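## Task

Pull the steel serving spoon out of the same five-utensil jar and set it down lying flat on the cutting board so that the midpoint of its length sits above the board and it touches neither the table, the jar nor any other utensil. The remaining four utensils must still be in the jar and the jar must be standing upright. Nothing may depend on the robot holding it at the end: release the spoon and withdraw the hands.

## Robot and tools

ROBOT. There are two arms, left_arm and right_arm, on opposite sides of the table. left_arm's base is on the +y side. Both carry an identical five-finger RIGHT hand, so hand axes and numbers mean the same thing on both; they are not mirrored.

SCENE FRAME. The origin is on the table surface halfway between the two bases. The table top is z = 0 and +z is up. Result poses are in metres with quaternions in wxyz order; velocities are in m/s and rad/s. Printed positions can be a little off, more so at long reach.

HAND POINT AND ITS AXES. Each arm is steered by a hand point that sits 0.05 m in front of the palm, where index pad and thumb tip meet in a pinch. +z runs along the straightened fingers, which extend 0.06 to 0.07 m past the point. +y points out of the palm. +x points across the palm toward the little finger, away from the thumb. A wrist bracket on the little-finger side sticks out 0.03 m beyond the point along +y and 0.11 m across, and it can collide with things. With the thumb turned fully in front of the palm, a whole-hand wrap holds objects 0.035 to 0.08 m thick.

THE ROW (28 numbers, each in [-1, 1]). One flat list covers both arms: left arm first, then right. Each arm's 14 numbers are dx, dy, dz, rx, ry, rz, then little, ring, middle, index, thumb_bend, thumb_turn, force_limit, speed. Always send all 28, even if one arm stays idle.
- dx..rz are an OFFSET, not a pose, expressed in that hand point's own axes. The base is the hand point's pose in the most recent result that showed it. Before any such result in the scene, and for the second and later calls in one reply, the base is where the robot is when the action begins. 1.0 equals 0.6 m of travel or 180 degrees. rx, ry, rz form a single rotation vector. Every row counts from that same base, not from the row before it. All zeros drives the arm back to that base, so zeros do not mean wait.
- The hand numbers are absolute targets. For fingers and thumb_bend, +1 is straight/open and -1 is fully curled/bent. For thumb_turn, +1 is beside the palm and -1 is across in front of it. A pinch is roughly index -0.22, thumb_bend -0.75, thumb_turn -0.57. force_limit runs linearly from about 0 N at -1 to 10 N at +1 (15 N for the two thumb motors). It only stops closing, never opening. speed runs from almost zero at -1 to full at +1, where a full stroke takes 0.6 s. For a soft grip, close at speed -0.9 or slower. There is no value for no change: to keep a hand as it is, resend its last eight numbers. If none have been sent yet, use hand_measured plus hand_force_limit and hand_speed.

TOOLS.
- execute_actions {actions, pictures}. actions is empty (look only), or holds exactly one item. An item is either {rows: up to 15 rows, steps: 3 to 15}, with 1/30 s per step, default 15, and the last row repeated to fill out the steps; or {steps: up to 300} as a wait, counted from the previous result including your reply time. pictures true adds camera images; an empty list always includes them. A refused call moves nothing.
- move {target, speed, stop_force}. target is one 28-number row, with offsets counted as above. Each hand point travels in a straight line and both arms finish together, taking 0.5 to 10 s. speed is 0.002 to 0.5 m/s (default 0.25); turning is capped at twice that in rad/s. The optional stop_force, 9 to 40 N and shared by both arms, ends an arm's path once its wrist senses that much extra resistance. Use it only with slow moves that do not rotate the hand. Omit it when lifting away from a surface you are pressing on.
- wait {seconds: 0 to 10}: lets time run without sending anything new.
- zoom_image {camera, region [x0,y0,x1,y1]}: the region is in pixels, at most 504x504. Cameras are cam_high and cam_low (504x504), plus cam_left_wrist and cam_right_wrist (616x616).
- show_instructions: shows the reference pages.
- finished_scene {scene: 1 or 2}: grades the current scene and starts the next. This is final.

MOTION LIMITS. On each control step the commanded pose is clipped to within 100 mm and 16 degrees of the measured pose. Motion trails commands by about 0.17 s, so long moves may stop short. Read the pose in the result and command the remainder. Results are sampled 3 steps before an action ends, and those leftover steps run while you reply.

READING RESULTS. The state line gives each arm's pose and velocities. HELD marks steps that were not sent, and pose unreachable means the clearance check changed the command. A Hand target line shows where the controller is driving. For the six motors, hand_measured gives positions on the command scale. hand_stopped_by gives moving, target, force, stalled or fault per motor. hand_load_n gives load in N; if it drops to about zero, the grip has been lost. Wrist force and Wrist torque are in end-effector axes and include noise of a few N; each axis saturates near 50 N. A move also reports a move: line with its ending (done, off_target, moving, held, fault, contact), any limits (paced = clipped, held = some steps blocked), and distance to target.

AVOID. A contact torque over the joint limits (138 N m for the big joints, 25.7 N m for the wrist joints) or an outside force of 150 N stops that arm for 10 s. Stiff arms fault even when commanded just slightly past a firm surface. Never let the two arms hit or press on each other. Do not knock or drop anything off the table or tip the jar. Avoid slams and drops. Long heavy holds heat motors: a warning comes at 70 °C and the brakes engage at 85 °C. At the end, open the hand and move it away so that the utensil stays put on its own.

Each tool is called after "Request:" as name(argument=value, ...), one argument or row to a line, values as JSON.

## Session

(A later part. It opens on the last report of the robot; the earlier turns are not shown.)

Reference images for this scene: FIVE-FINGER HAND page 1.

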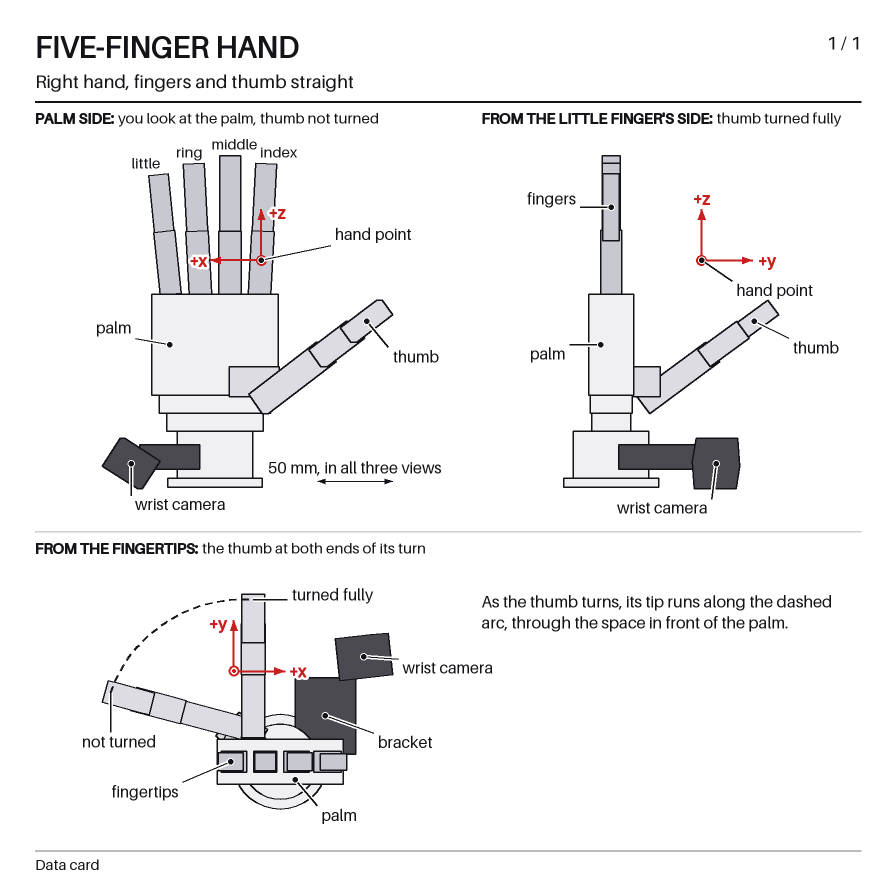

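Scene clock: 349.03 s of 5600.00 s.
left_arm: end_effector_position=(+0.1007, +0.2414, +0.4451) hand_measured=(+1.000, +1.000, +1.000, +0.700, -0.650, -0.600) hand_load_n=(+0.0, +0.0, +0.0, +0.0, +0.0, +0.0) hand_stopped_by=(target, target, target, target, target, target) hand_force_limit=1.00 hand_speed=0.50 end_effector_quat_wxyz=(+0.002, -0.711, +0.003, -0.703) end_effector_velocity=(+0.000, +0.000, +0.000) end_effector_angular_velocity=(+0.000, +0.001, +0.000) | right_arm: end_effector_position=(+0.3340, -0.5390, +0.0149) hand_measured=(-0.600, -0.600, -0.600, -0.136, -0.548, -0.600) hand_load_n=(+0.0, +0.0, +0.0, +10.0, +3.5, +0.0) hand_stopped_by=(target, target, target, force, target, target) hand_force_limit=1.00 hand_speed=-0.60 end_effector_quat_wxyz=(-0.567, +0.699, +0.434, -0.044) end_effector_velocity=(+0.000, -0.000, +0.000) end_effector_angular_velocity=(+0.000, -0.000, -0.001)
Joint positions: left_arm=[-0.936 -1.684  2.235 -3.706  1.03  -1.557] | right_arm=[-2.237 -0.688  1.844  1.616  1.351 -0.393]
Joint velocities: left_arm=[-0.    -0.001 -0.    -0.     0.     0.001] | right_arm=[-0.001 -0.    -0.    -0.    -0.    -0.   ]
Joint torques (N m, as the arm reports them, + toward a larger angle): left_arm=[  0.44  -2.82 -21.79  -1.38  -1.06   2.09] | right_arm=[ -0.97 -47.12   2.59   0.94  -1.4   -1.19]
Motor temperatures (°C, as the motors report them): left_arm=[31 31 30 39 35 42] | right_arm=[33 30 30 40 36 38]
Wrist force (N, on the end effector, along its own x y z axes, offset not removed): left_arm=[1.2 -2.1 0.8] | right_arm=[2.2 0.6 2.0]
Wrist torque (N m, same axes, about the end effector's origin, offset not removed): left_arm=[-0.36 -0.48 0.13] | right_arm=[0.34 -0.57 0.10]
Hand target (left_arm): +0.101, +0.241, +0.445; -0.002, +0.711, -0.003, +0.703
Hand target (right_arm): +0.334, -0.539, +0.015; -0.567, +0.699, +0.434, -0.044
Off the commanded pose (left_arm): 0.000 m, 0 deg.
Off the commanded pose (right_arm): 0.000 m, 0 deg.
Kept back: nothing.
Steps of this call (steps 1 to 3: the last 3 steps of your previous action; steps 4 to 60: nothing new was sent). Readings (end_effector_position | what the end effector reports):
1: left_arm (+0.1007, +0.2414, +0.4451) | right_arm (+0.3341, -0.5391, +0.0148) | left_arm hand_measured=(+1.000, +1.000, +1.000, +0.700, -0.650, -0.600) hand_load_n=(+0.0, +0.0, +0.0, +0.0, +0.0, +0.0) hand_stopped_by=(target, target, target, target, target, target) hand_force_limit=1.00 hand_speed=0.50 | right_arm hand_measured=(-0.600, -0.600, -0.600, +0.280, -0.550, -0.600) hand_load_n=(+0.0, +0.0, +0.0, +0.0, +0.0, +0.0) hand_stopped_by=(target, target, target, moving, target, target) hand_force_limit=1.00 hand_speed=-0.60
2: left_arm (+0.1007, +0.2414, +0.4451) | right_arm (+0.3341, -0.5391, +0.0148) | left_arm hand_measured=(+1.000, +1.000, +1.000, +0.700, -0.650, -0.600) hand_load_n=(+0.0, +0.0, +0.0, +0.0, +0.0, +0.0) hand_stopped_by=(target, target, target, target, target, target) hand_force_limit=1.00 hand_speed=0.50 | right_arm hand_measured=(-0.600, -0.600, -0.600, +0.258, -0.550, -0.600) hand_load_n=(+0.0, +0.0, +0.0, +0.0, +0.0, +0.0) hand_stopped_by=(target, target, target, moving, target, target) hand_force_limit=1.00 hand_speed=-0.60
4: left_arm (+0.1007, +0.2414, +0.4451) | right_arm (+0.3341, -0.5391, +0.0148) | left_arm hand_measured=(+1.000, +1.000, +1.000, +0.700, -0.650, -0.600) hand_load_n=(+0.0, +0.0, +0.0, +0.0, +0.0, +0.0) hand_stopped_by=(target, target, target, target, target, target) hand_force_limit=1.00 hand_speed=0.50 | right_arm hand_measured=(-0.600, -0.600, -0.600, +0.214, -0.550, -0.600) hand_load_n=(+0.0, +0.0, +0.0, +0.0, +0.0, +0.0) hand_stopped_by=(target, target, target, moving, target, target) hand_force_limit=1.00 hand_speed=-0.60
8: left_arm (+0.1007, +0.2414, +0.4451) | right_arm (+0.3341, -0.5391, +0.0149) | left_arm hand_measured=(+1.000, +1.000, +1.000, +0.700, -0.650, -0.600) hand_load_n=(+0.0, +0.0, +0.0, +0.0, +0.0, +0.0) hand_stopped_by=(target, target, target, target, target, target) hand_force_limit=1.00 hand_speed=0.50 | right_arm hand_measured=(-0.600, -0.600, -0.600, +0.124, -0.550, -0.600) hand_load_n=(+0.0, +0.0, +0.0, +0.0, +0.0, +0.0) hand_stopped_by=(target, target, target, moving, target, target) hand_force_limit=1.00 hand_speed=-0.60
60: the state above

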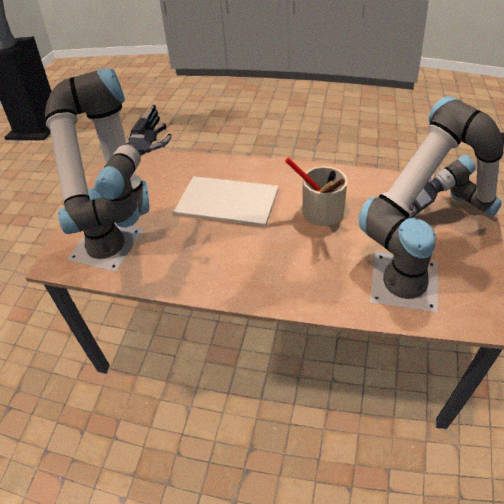

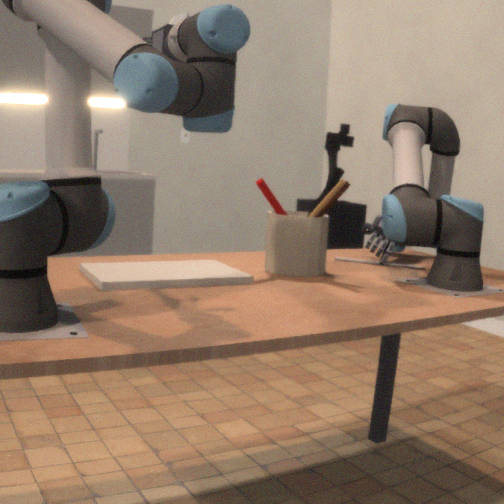

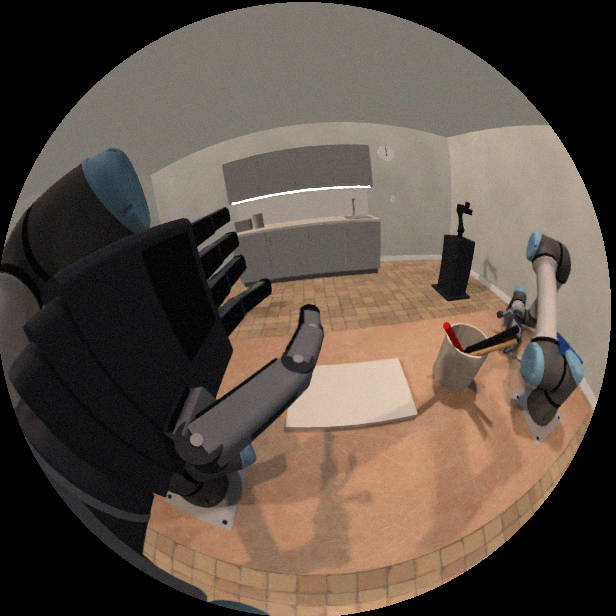

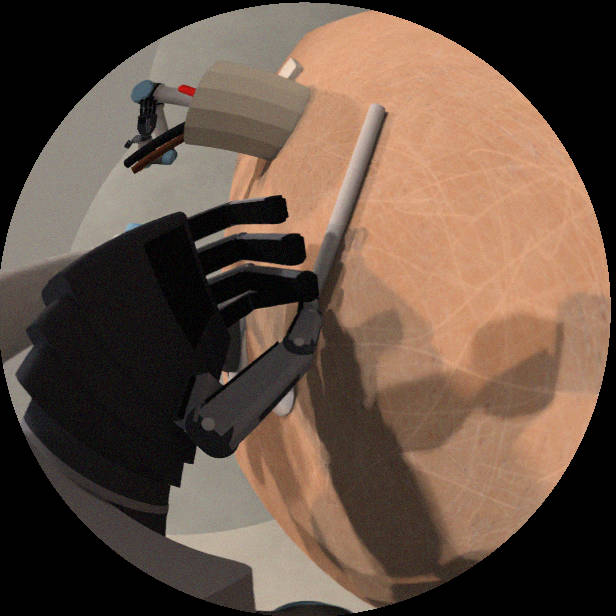

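Gripped. Follow the recipe (up 2 mm, tighten).

Request:
move(
  target=[0,0,0,0,0,0,1,1,1,0.7,-0.65,-0.6,1,0.5, 0.0014,-0.0028,-0.0012,0,0,0,-0.6,-0.6,-0.6,-0.85,-0.55,-0.6,1,-0.8],
  speed=0.005,
)

Request:
move(
  target=[0,0,0,0,0,0,1,1,1,0.7,-0.65,-0.6,1,0.5, 0,0,0,0,0,0,-0.6,-0.6,-0.6,-0.9,-0.7,-0.6,1,-0.8],
)

Request:
move(
  target=[0,0,0,0,0,0,1,1,1,0.7,-0.65,-0.6,1,0.5, 0.036,-0.069,-0.029,0,0,0,-0.6,-0.6,-0.6,-0.9,-0.7,-0.6,1,-0.8],
  speed=0.015,
)

Scene clock: 349.97 s of 5600.00 s.
left_arm: end_effector_position=(+0.1007, +0.2414, +0.4451) hand_measured=(+1.000, +1.000, +1.000, +0.700, -0.650, -0.600) hand_load_n=(+0.0, +0.0, +0.0, +0.0, +0.0, +0.0) hand_stopped_by=(target, target, target, target, target, target) hand_force_limit=1.00 hand_speed=0.50 end_effector_quat_wxyz=(+0.002, -0.711, +0.003, -0.703) end_effector_velocity=(+0.000, +0.000, +0.000) end_effector_angular_velocity=(-0.001, +0.002, -0.001) | right_arm: end_effector_position=(+0.3340, -0.5390, +0.0167) hand_measured=(-0.600, -0.600, -0.600, -0.138, -0.548, -0.600) hand_load_n=(+0.0, +0.0, +0.0, +2.5, +1.0, +0.0) hand_stopped_by=(target, target, target, force, target, target) hand_force_limit=1.00 hand_speed=-0.80 end_effector_quat_wxyz=(-0.567, +0.699, +0.434, -0.044) end_effector_velocity=(-0.000, +0.000, +0.001) end_effector_angular_velocity=(+0.001, -0.001, +0.000)
Joint positions: left_arm=[-0.936 -1.684  2.235 -3.706  1.03  -1.557] | right_arm=[-2.237 -0.692  1.845  1.619  1.351 -0.393]
Joint velocities: left_arm=[-0.001 -0.002 -0.    -0.    -0.     0.001] | right_arm=[-0.    -0.003  0.001  0.002  0.    -0.001]
Joint torques (N m, as the arm reports them, + toward a larger angle): left_arm=[  0.39  -2.74 -21.57  -1.22  -0.99   2.07] | right_arm=[ -7.95 -45.3    3.28   4.98   0.33  -1.57]
Motor temperatures (°C, as the motors report them): left_arm=[31 31 30 39 35 42] | right_arm=[33 30 30 40 36 38]
Wrist force (N, on the end effector, along its own x y z axes, offset not removed): left_arm=[-0.4 -1.2 0.8] | right_arm=[0.9 2.1 2.2]
Wrist torque (N m, same axes, about the end effector's origin, offset not removed): left_arm=[-0.24 -0.22 0.00] | right_arm=[0.42 -0.23 0.18]
Hand target (left_arm): +0.101, +0.241, +0.445; -0.002, +0.711, -0.003, +0.703
Hand target (right_arm): +0.334, -0.539, +0.017; -0.567, +0.699, +0.434, -0.044
Off the commanded pose (left_arm): 0.000 m, 0 deg.
Off the commanded pose (right_arm): 0.000 m, 0 deg.
Kept back: nothing.
move: done

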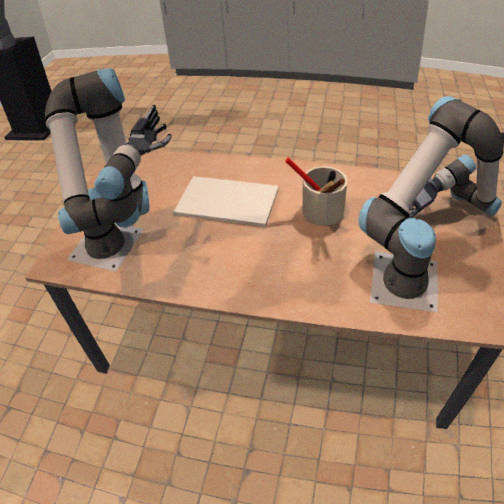

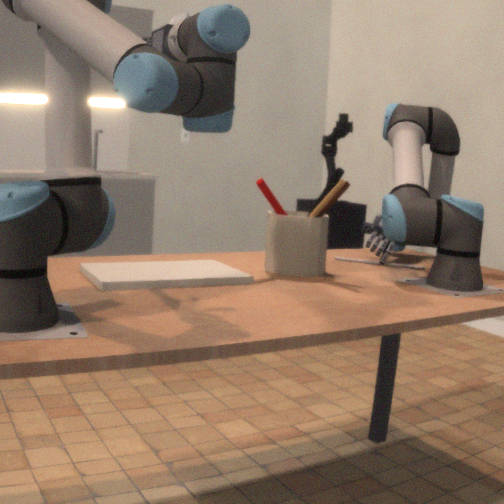

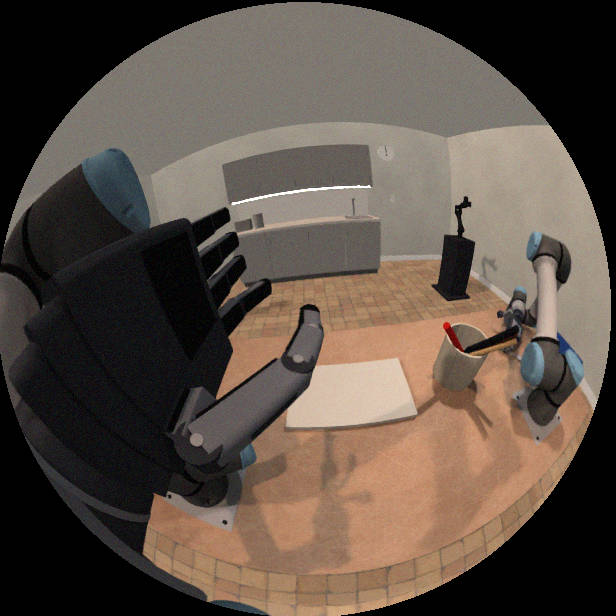

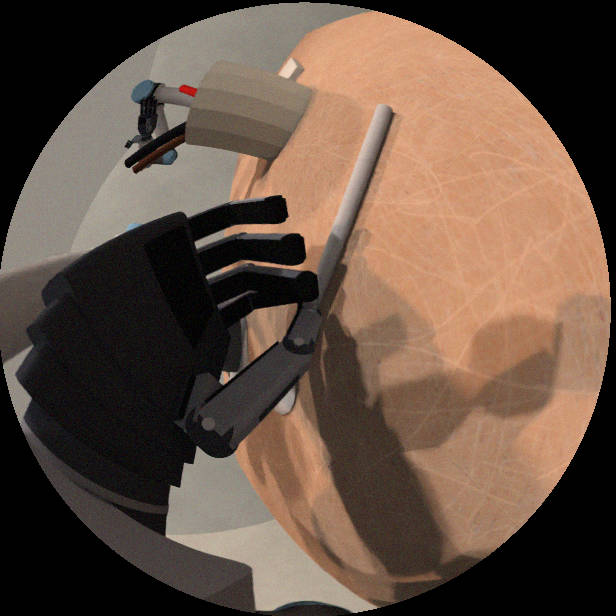

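Scene clock: 350.93 s of 5600.00 s.
left_arm: end_effector_position=(+0.1007, +0.2414, +0.4451) hand_measured=(+1.000, +1.000, +1.000, +0.700, -0.650, -0.600) hand_load_n=(+0.0, +0.0, +0.0, +0.0, +0.0, +0.0) hand_stopped_by=(target, target, target, target, target, target) hand_force_limit=1.00 hand_speed=0.50 end_effector_quat_wxyz=(+0.002, -0.711, +0.003, -0.703) end_effector_velocity=(-0.001, +0.000, -0.000) end_effector_angular_velocity=(+0.001, +0.000, -0.001) | right_arm: end_effector_position=(+0.3340, -0.5390, +0.0167) hand_measured=(-0.600, -0.600, -0.600, -0.244, -0.688, -0.600) hand_load_n=(+0.0, +0.0, +0.0, +10.5, +7.0, -0.5) hand_stopped_by=(target, target, target, force, stalled, target) hand_force_limit=1.00 hand_speed=-0.80 end_effector_quat_wxyz=(-0.567, +0.699, +0.434, -0.044) end_effector_velocity=(-0.000, +0.000, -0.000) end_effector_angular_velocity=(-0.000, +0.001, +0.002)
Joint positions: left_arm=[-0.936 -1.684  2.235 -3.706  1.03  -1.557] | right_arm=[-2.237 -0.692  1.845  1.619  1.351 -0.393]
Joint velocities: left_arm=[-0.002  0.001 -0.    -0.001  0.001  0.001] | right_arm=[ 0.001  0.     0.    -0.     0.002  0.   ]
Joint torques (N m, as the arm reports them, + toward a larger angle): left_arm=[  0.27  -2.4  -21.76  -1.33  -1.01   2.01] | right_arm=[ -7.93 -27.33  -3.21  -0.74   0.52  -1.56]
Motor temperatures (°C, as the motors report them): left_arm=[31 31 30 39 35 42] | right_arm=[33 30 30 40 36 38]
Wrist force (N, on the end effector, along its own x y z axes, offset not removed): left_arm=[-0.5 -1.4 1.5] | right_arm=[4.5 -1.8 1.0]
Wrist torque (N m, same axes, about the end effector's origin, offset not removed): left_arm=[-0.19 -0.18 0.06] | right_arm=[0.37 -0.58 0.13]
Hand target (left_arm): +0.101, +0.241, +0.445; -0.002, +0.711, -0.003, +0.703
Hand target (right_arm): +0.334, -0.539, +0.017; -0.567, +0.699, +0.434, -0.044
Off the commanded pose (left_arm): 0.000 m, 0 deg.
Off the commanded pose (right_arm): 0.000 m, 0 deg.
Kept back: nothing.
move: done

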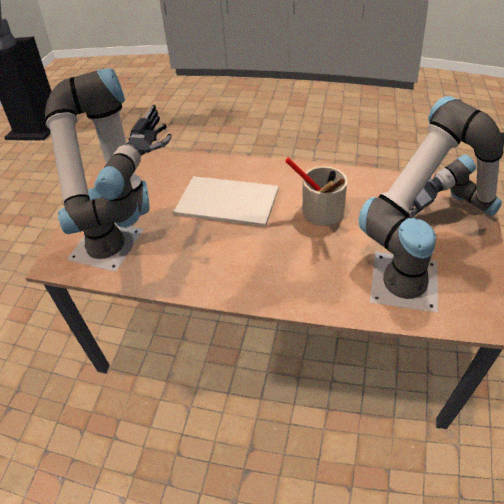

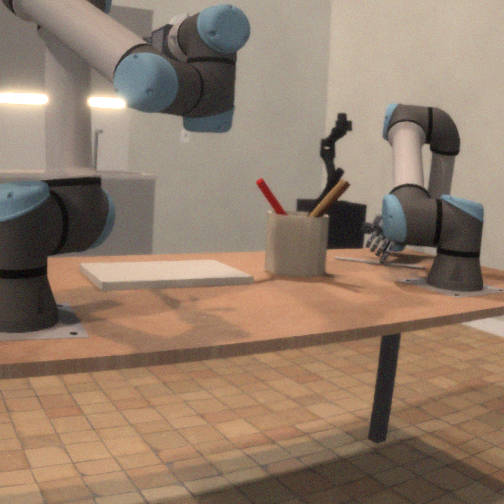

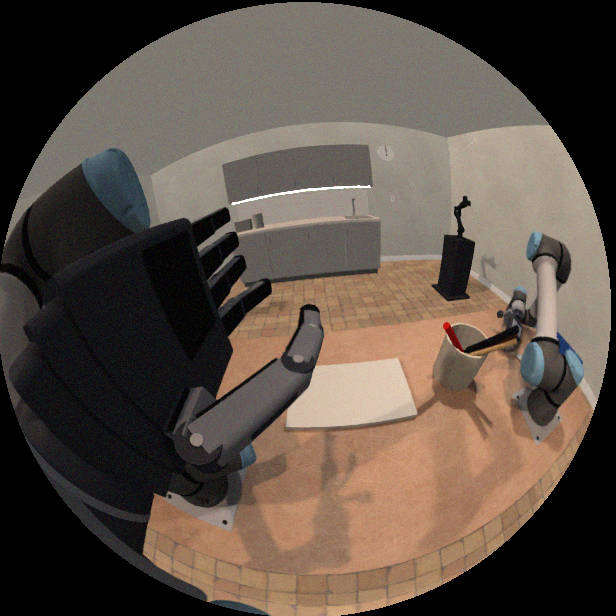

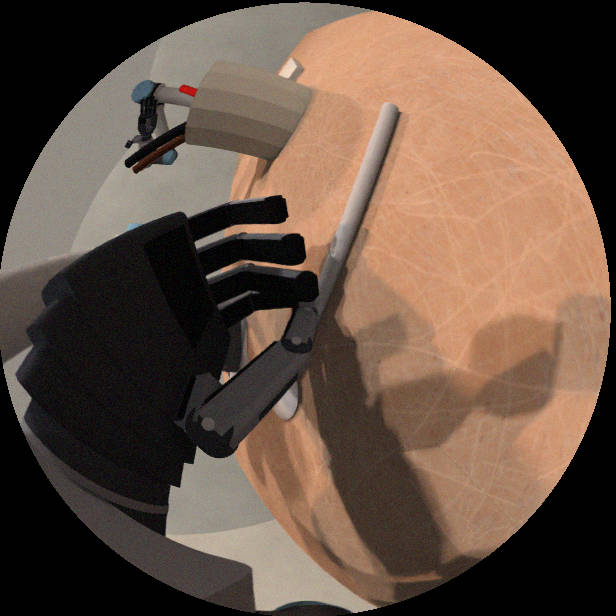

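Scene clock: 354.53 s of 5600.00 s.
left_arm: end_effector_position=(+0.1007, +0.2414, +0.4451) hand_measured=(+1.000, +1.000, +1.000, +0.700, -0.650, -0.600) hand_load_n=(+0.0, +0.0, +0.0, +0.0, +0.0, +0.0) hand_stopped_by=(target, target, target, target, target, target) hand_force_limit=1.00 hand_speed=0.50 end_effector_quat_wxyz=(+0.002, -0.711, +0.003, -0.703) end_effector_velocity=(+0.000, +0.000, +0.000) end_effector_angular_velocity=(+0.000, +0.001, -0.000) | right_arm: end_effector_position=(+0.3339, -0.5388, +0.0662) hand_measured=(-0.600, -0.600, -0.600, -0.244, -0.686, -0.600) hand_load_n=(+0.0, +0.0, +0.0, +10.0, +7.5, -0.5) hand_stopped_by=(target, target, target, force, stalled, target) hand_force_limit=1.00 hand_speed=-0.80 end_effector_quat_wxyz=(-0.567, +0.699, +0.434, -0.044) end_effector_velocity=(-0.000, -0.000, +0.003) end_effector_angular_velocity=(-0.000, +0.000, +0.000)
Joint positions: left_arm=[-0.936 -1.684  2.235 -3.706  1.03  -1.557] | right_arm=[-2.236 -0.801  1.864  1.708  1.35  -0.393]
Joint velocities: left_arm=[-0.001 -0.002 -0.     0.     0.001  0.001] | right_arm=[-0.    -0.006  0.001  0.005  0.     0.   ]
Joint torques (N m, as the arm reports them, + toward a larger angle): left_arm=[  0.46  -2.82 -22.09  -1.34  -0.99   2.04] | right_arm=[ 14.33 -43.99   1.53   4.94  -1.72   2.28]
Motor temperatures (°C, as the motors report them): left_arm=[31 31 30 39 35 42] | right_arm=[33 30 30 40 36 38]
Wrist force (N, on the end effector, along its own x y z axes, offset not removed): left_arm=[-1.0 -1.3 0.6] | right_arm=[0.6 1.5 2.5]
Wrist torque (N m, same axes, about the end effector's origin, offset not removed): left_arm=[-0.16 -0.03 -0.02] | right_arm=[0.23 -0.42 0.05]
Hand target (left_arm): +0.101, +0.241, +0.445; -0.002, +0.711, -0.003, +0.703
Hand target (right_arm): +0.334, -0.539, +0.067; -0.567, +0.699, +0.434, -0.044
Off the commanded pose (left_arm): 0.000 m, 0 deg.
Off the commanded pose (right_arm): 0.000 m, 0 deg.
Kept back: nothing.
move: done

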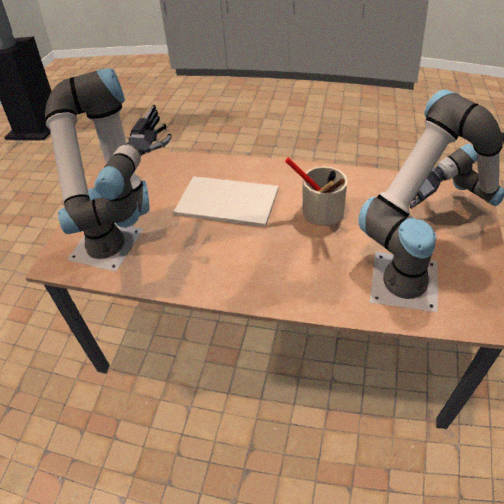

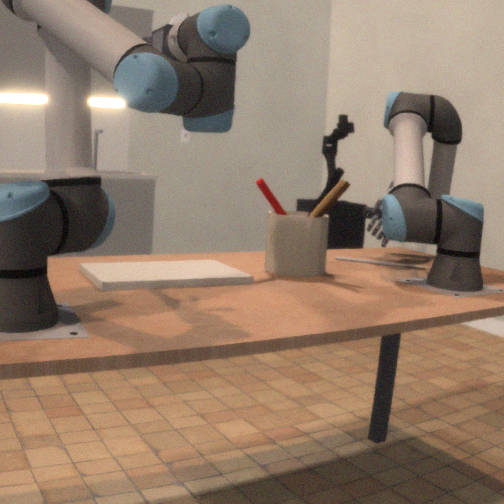

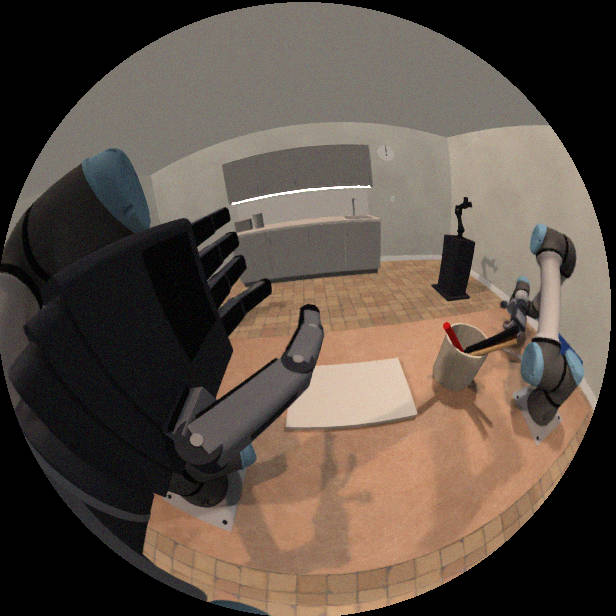

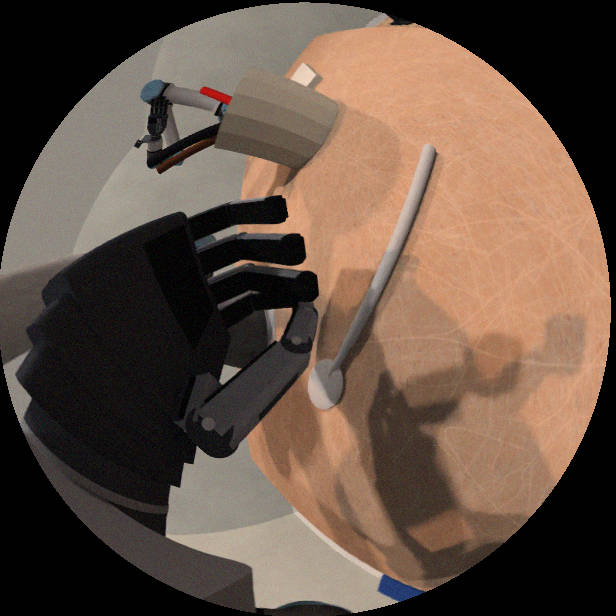

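Request:
move(
  target=[0,0,0,0,0,0,1,1,1,0.7,-0.65,-0.6,1,0.5, -0.026,0.05,0.021,-0.014,0.028,0.012,-0.6,-0.6,-0.6,0.5,-0.55,-0.6,1,0.5],
  speed=0.04,
)

Scene clock: 356.43 s of 5600.00 s.
left_arm: end_effector_position=(+0.1007, +0.2414, +0.4451) hand_measured=(+1.000, +1.000, +1.000, +0.700, -0.650, -0.600) hand_load_n=(+0.0, +0.0, +0.0, +0.0, +0.0, +0.0) hand_stopped_by=(target, target, target, target, target, target) hand_force_limit=1.00 hand_speed=0.50 end_effector_quat_wxyz=(+0.002, -0.711, +0.003, -0.703) end_effector_velocity=(+0.001, -0.000, -0.000) end_effector_angular_velocity=(+0.001, -0.001, +0.001) | right_arm: end_effector_position=(+0.3340, -0.5389, +0.0305) hand_measured=(-0.600, -0.600, -0.600, +0.500, -0.550, -0.600) hand_load_n=(+0.0, +0.0, +0.0, +0.0, +0.0, +0.0) hand_stopped_by=(target, target, target, target, target, target) hand_force_limit=1.00 hand_speed=0.50 end_effector_quat_wxyz=(-0.569, +0.720, +0.396, -0.015) end_effector_velocity=(+0.000, -0.000, -0.003) end_effector_angular_velocity=(+0.000, -0.001, -0.010)
Joint positions: left_arm=[-0.936 -1.684  2.235 -3.706  1.03  -1.557] | right_arm=[-2.284 -0.734  1.886  1.616  1.298 -0.372]
Joint velocities: left_arm=[ 0.002 -0.     0.001  0.001 -0.001  0.   ] | right_arm=[-0.005  0.005  0.002 -0.008 -0.005  0.001]
Joint torques (N m, as the arm reports them, + toward a larger angle): left_arm=[  0.34  -3.12 -21.75  -1.39  -0.94   2.02] | right_arm=[-12.   -26.64   2.17   0.24  -1.76   2.24]
Motor temperatures (°C, as the motors report them): left_arm=[31 31 30 39 35 42] | right_arm=[33 30 30 40 36 38]
Wrist force (N, on the end effector, along its own x y z axes, offset not removed): left_arm=[-0.4 -1.1 0.5] | right_arm=[1.6 3.1 1.5]
Wrist torque (N m, same axes, about the end effector's origin, offset not removed): left_arm=[-0.14 -0.17 -0.04] | right_arm=[0.49 -0.42 0.22]
Hand target (left_arm): +0.101, +0.241, +0.445; -0.002, +0.711, -0.003, +0.703
Hand target (right_arm): +0.334, -0.539, +0.030; -0.569, +0.720, +0.396, -0.014
Off the commanded pose (left_arm): 0.000 m, 0 deg.
Off the commanded pose (right_arm): 0.000 m, 0 deg.
Kept back: nothing.
move: done

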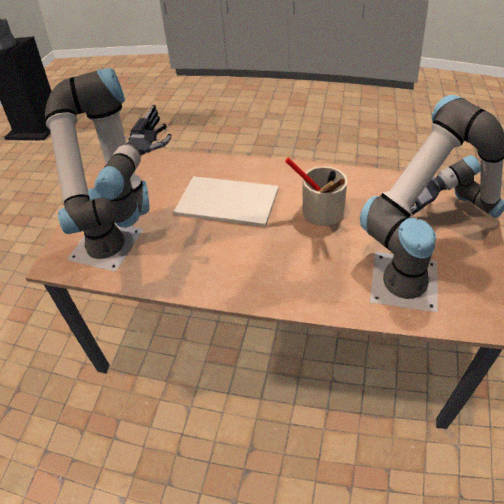

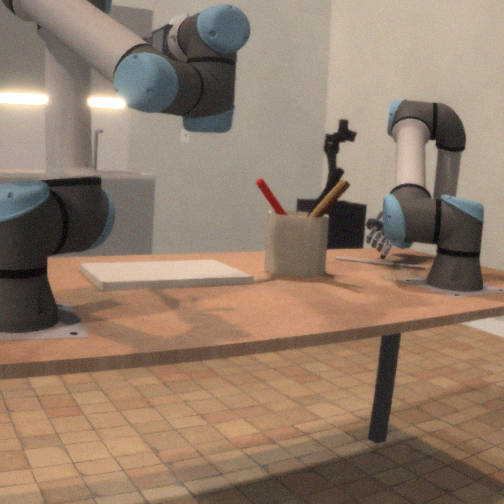

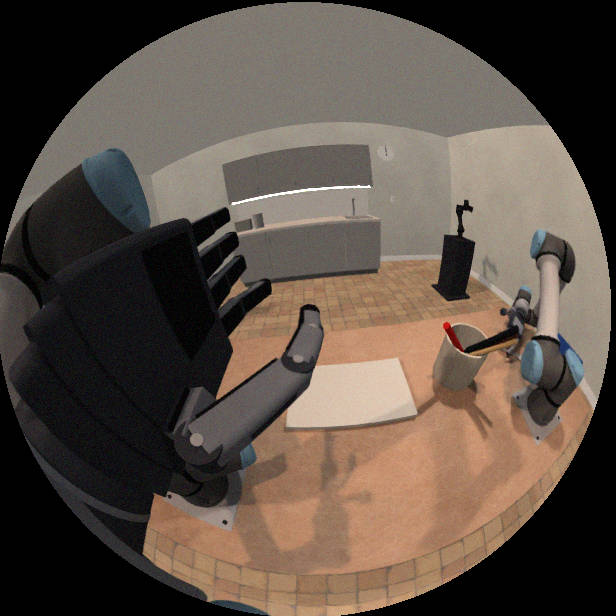

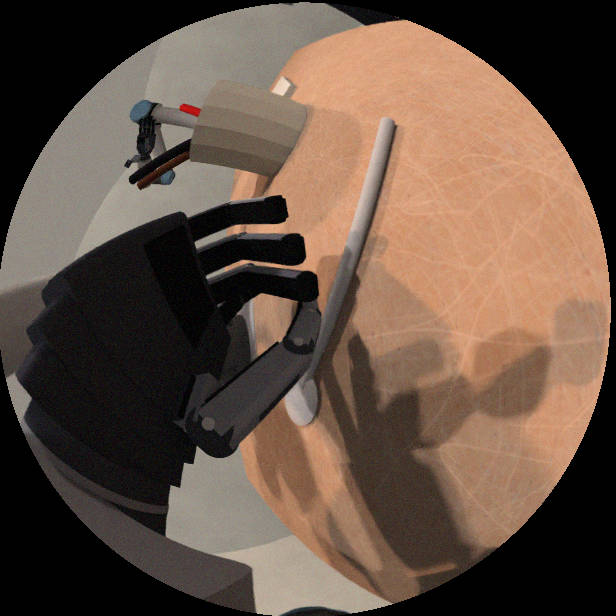

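Request:
move(
  target=[0,0,0,0,0,0,1,1,1,0.7,-0.65,-0.6,1,0.5, 0.0097,0.037,0.01,0,0,0,-0.6,-0.6,-0.6,0.5,-0.55,-0.6,1,0.5],
  speed=0.012,
)

Request:
move(
  target=[0,0,0,0,0,0,1,1,1,0.7,-0.65,-0.6,1,0.5, 0,0,0,0,0,0,-0.6,-0.6,-0.6,-0.8,-0.55,-0.6,1,-0.6],
)

Scene clock: 359.13 s of 5600.00 s.
left_arm: end_effector_position=(+0.1007, +0.2414, +0.4451) hand_measured=(+1.000, +1.000, +1.000, +0.700, -0.650, -0.600) hand_load_n=(+0.0, +0.0, +0.0, +0.0, +0.0, +0.0) hand_stopped_by=(target, target, target, target, target, target) hand_force_limit=1.00 hand_speed=0.50 end_effector_quat_wxyz=(+0.002, -0.711, +0.003, -0.703) end_effector_velocity=(+0.000, -0.000, +0.000) end_effector_angular_velocity=(+0.001, -0.000, -0.001) | right_arm: end_effector_position=(+0.3475, -0.5315, +0.0125) hand_measured=(-0.600, -0.600, -0.600, +0.500, -0.596, -0.600) hand_load_n=(+0.0, +0.0, +0.0, +0.0, -30.5, -2.0) hand_stopped_by=(target, target, target, target, target, target) hand_force_limit=1.00 hand_speed=0.50 end_effector_quat_wxyz=(-0.569, +0.720, +0.396, -0.015) end_effector_velocity=(+0.000, +0.000, -0.000) end_effector_angular_velocity=(-0.000, +0.001, -0.000)
Joint positions: left_arm=[-0.936 -1.684  2.235 -3.706  1.03  -1.557] | right_arm=[-2.251 -0.684  1.848  1.601  1.267 -0.359]
Joint velocities: left_arm=[ 0.    -0.     0.     0.001 -0.001  0.   ] | right_arm=[ 0.001  0.001 -0.001 -0.    -0.001  0.001]
Joint torques (N m, as the arm reports them, + toward a larger angle): left_arm=[ -0.18  -2.95 -22.21  -1.38  -0.92   2.08] | right_arm=[ 17.06 -17.92 -19.14  -9.97  -3.04   1.72]
Motor temperatures (°C, as the motors report them): left_arm=[31 31 30 39 35 42] | right_arm=[33 30 30 40 36 38]
Wrist force (N, on the end effector, along its own x y z axes, offset not removed): left_arm=[-0.3 -1.5 0.2] | right_arm=[11.9 -32.7 -17.3]
Wrist torque (N m, same axes, about the end effector's origin, offset not removed): left_arm=[-0.19 -0.17 0.02] | right_arm=[0.23 -0.66 0.31]
Hand target (left_arm): +0.101, +0.241, +0.445; -0.002, +0.711, -0.003, +0.703
Hand target (right_arm): +0.347, -0.531, +0.012; -0.569, +0.720, +0.396, -0.015
Off the commanded pose (left_arm): 0.000 m, 0 deg.
Off the commanded pose (right_arm): 0.000 m, 0 deg.
Kept back: nothing.
move: done

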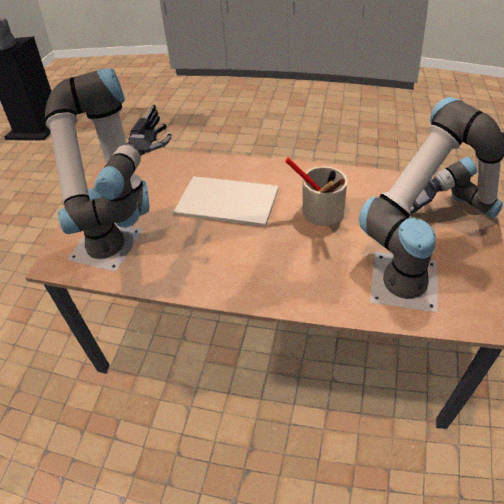

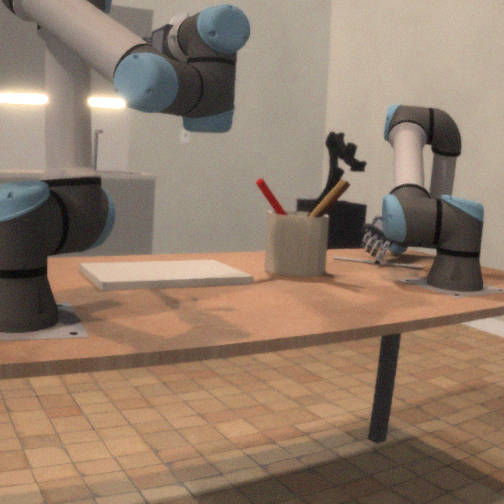

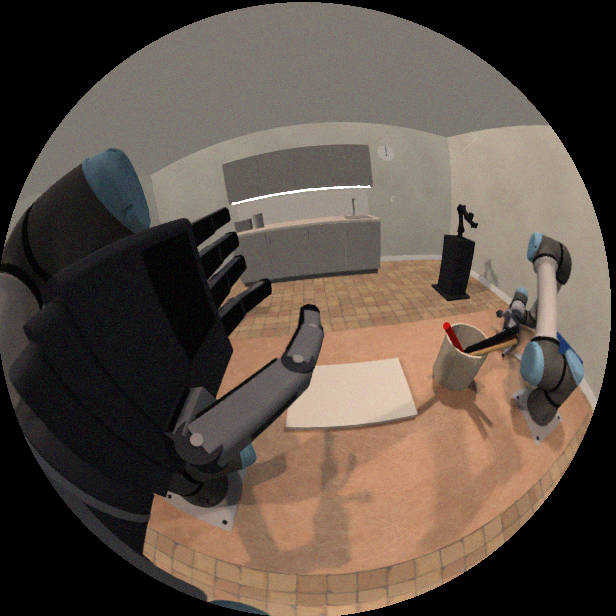

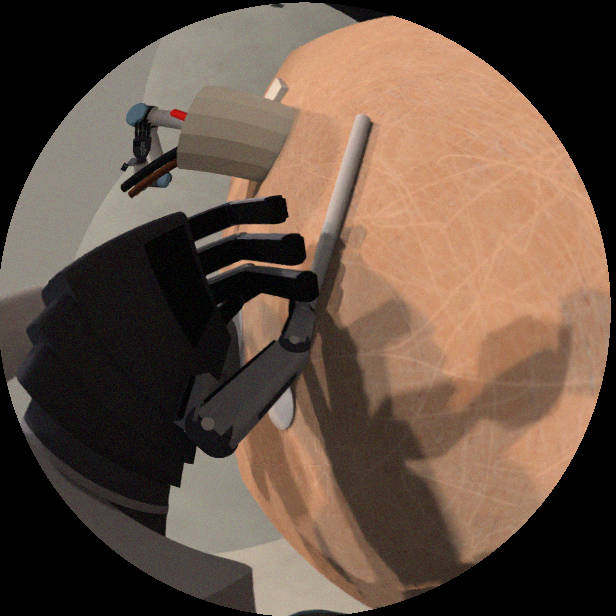

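Scene clock: 360.40 s of 5600.00 s.
left_arm: end_effector_position=(+0.1007, +0.2414, +0.4451) hand_measured=(+1.000, +1.000, +1.000, +0.700, -0.650, -0.600) hand_load_n=(+0.0, +0.0, +0.0, +0.0, +0.0, +0.0) hand_stopped_by=(target, target, target, target, target, target) hand_force_limit=1.00 hand_speed=0.50 end_effector_quat_wxyz=(+0.002, -0.711, +0.003, -0.703) end_effector_velocity=(-0.000, -0.000, +0.000) end_effector_angular_velocity=(+0.001, -0.001, -0.001) | right_arm: end_effector_position=(+0.3475, -0.5315, +0.0125) hand_measured=(-0.600, -0.600, -0.600, -0.160, -0.598, -0.600) hand_load_n=(+0.0, +0.0, +0.0, +10.5, -29.5, -1.5) hand_stopped_by=(target, target, target, force, target, target) hand_force_limit=1.00 hand_speed=-0.60 end_effector_quat_wxyz=(-0.569, +0.720, +0.396, -0.015) end_effector_velocity=(+0.000, +0.000, -0.000) end_effector_angular_velocity=(+0.001, -0.001, +0.001)
Joint positions: left_arm=[-0.936 -1.684  2.235 -3.706  1.03  -1.557] | right_arm=[-2.251 -0.684  1.848  1.601  1.267 -0.359]
Joint velocities: left_arm=[-0.     0.001  0.     0.001 -0.001 -0.   ] | right_arm=[ 0.001  0.     0.    -0.    -0.    -0.001]
Joint torques (N m, as the arm reports them, + toward a larger angle): left_arm=[  0.22  -3.18 -22.16  -1.4   -0.95   2.  ] | right_arm=[ 12.47 -28.04 -10.62 -13.69  -1.94   1.24]
Motor temperatures (°C, as the motors report them): left_arm=[31 31 30 39 35 42] | right_arm=[33 30 30 40 36 38]
Wrist force (N, on the end effector, along its own x y z axes, offset not removed): left_arm=[-0.6 -1.1 0.3] | right_arm=[16.8 -46.4 -11.6]
Wrist torque (N m, same axes, about the end effector's origin, offset not removed): left_arm=[-0.22 -0.17 0.07] | right_arm=[0.46 -0.46 0.25]
Hand target (left_arm): +0.101, +0.241, +0.445; -0.002, +0.711, -0.003, +0.703
Hand target (right_arm): +0.347, -0.531, +0.013; -0.569, +0.720, +0.396, -0.015
Off the commanded pose (left_arm): 0.000 m, 0 deg.
Off the commanded pose (right_arm): 0.000 m, 0 deg.
Kept back: nothing.
move: done

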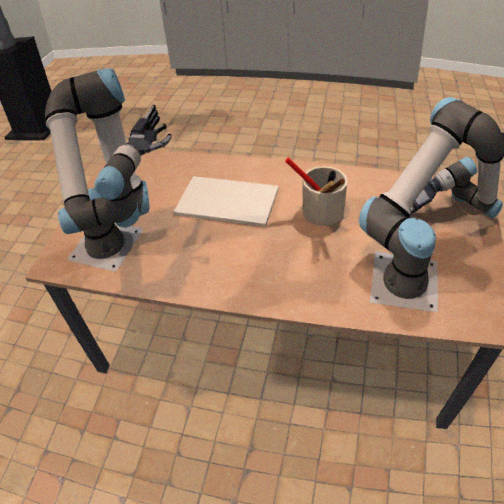

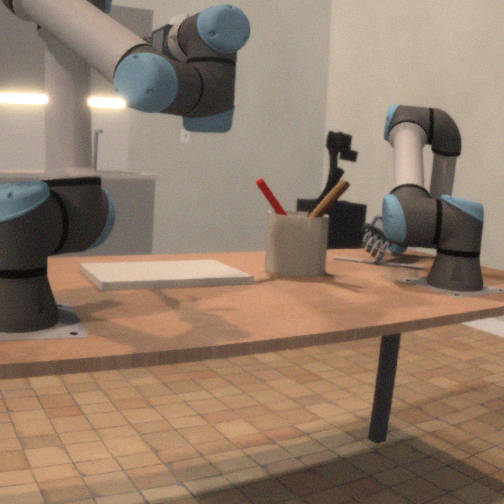

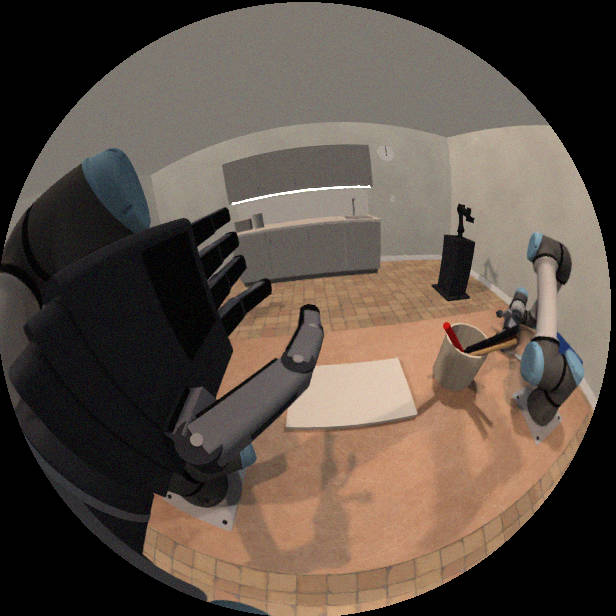

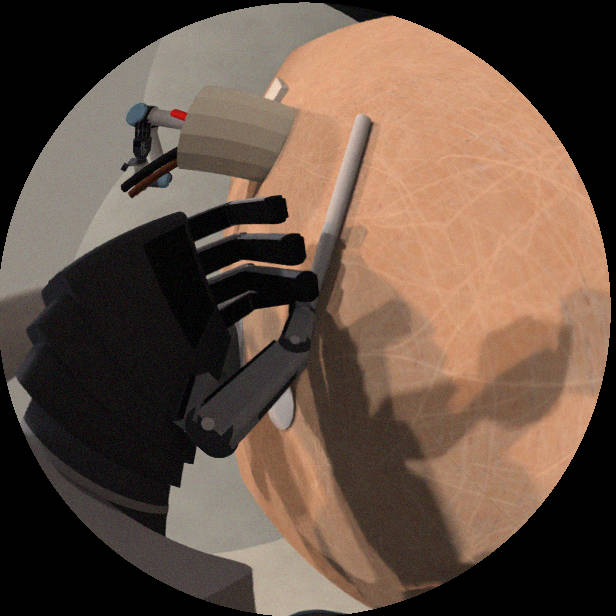

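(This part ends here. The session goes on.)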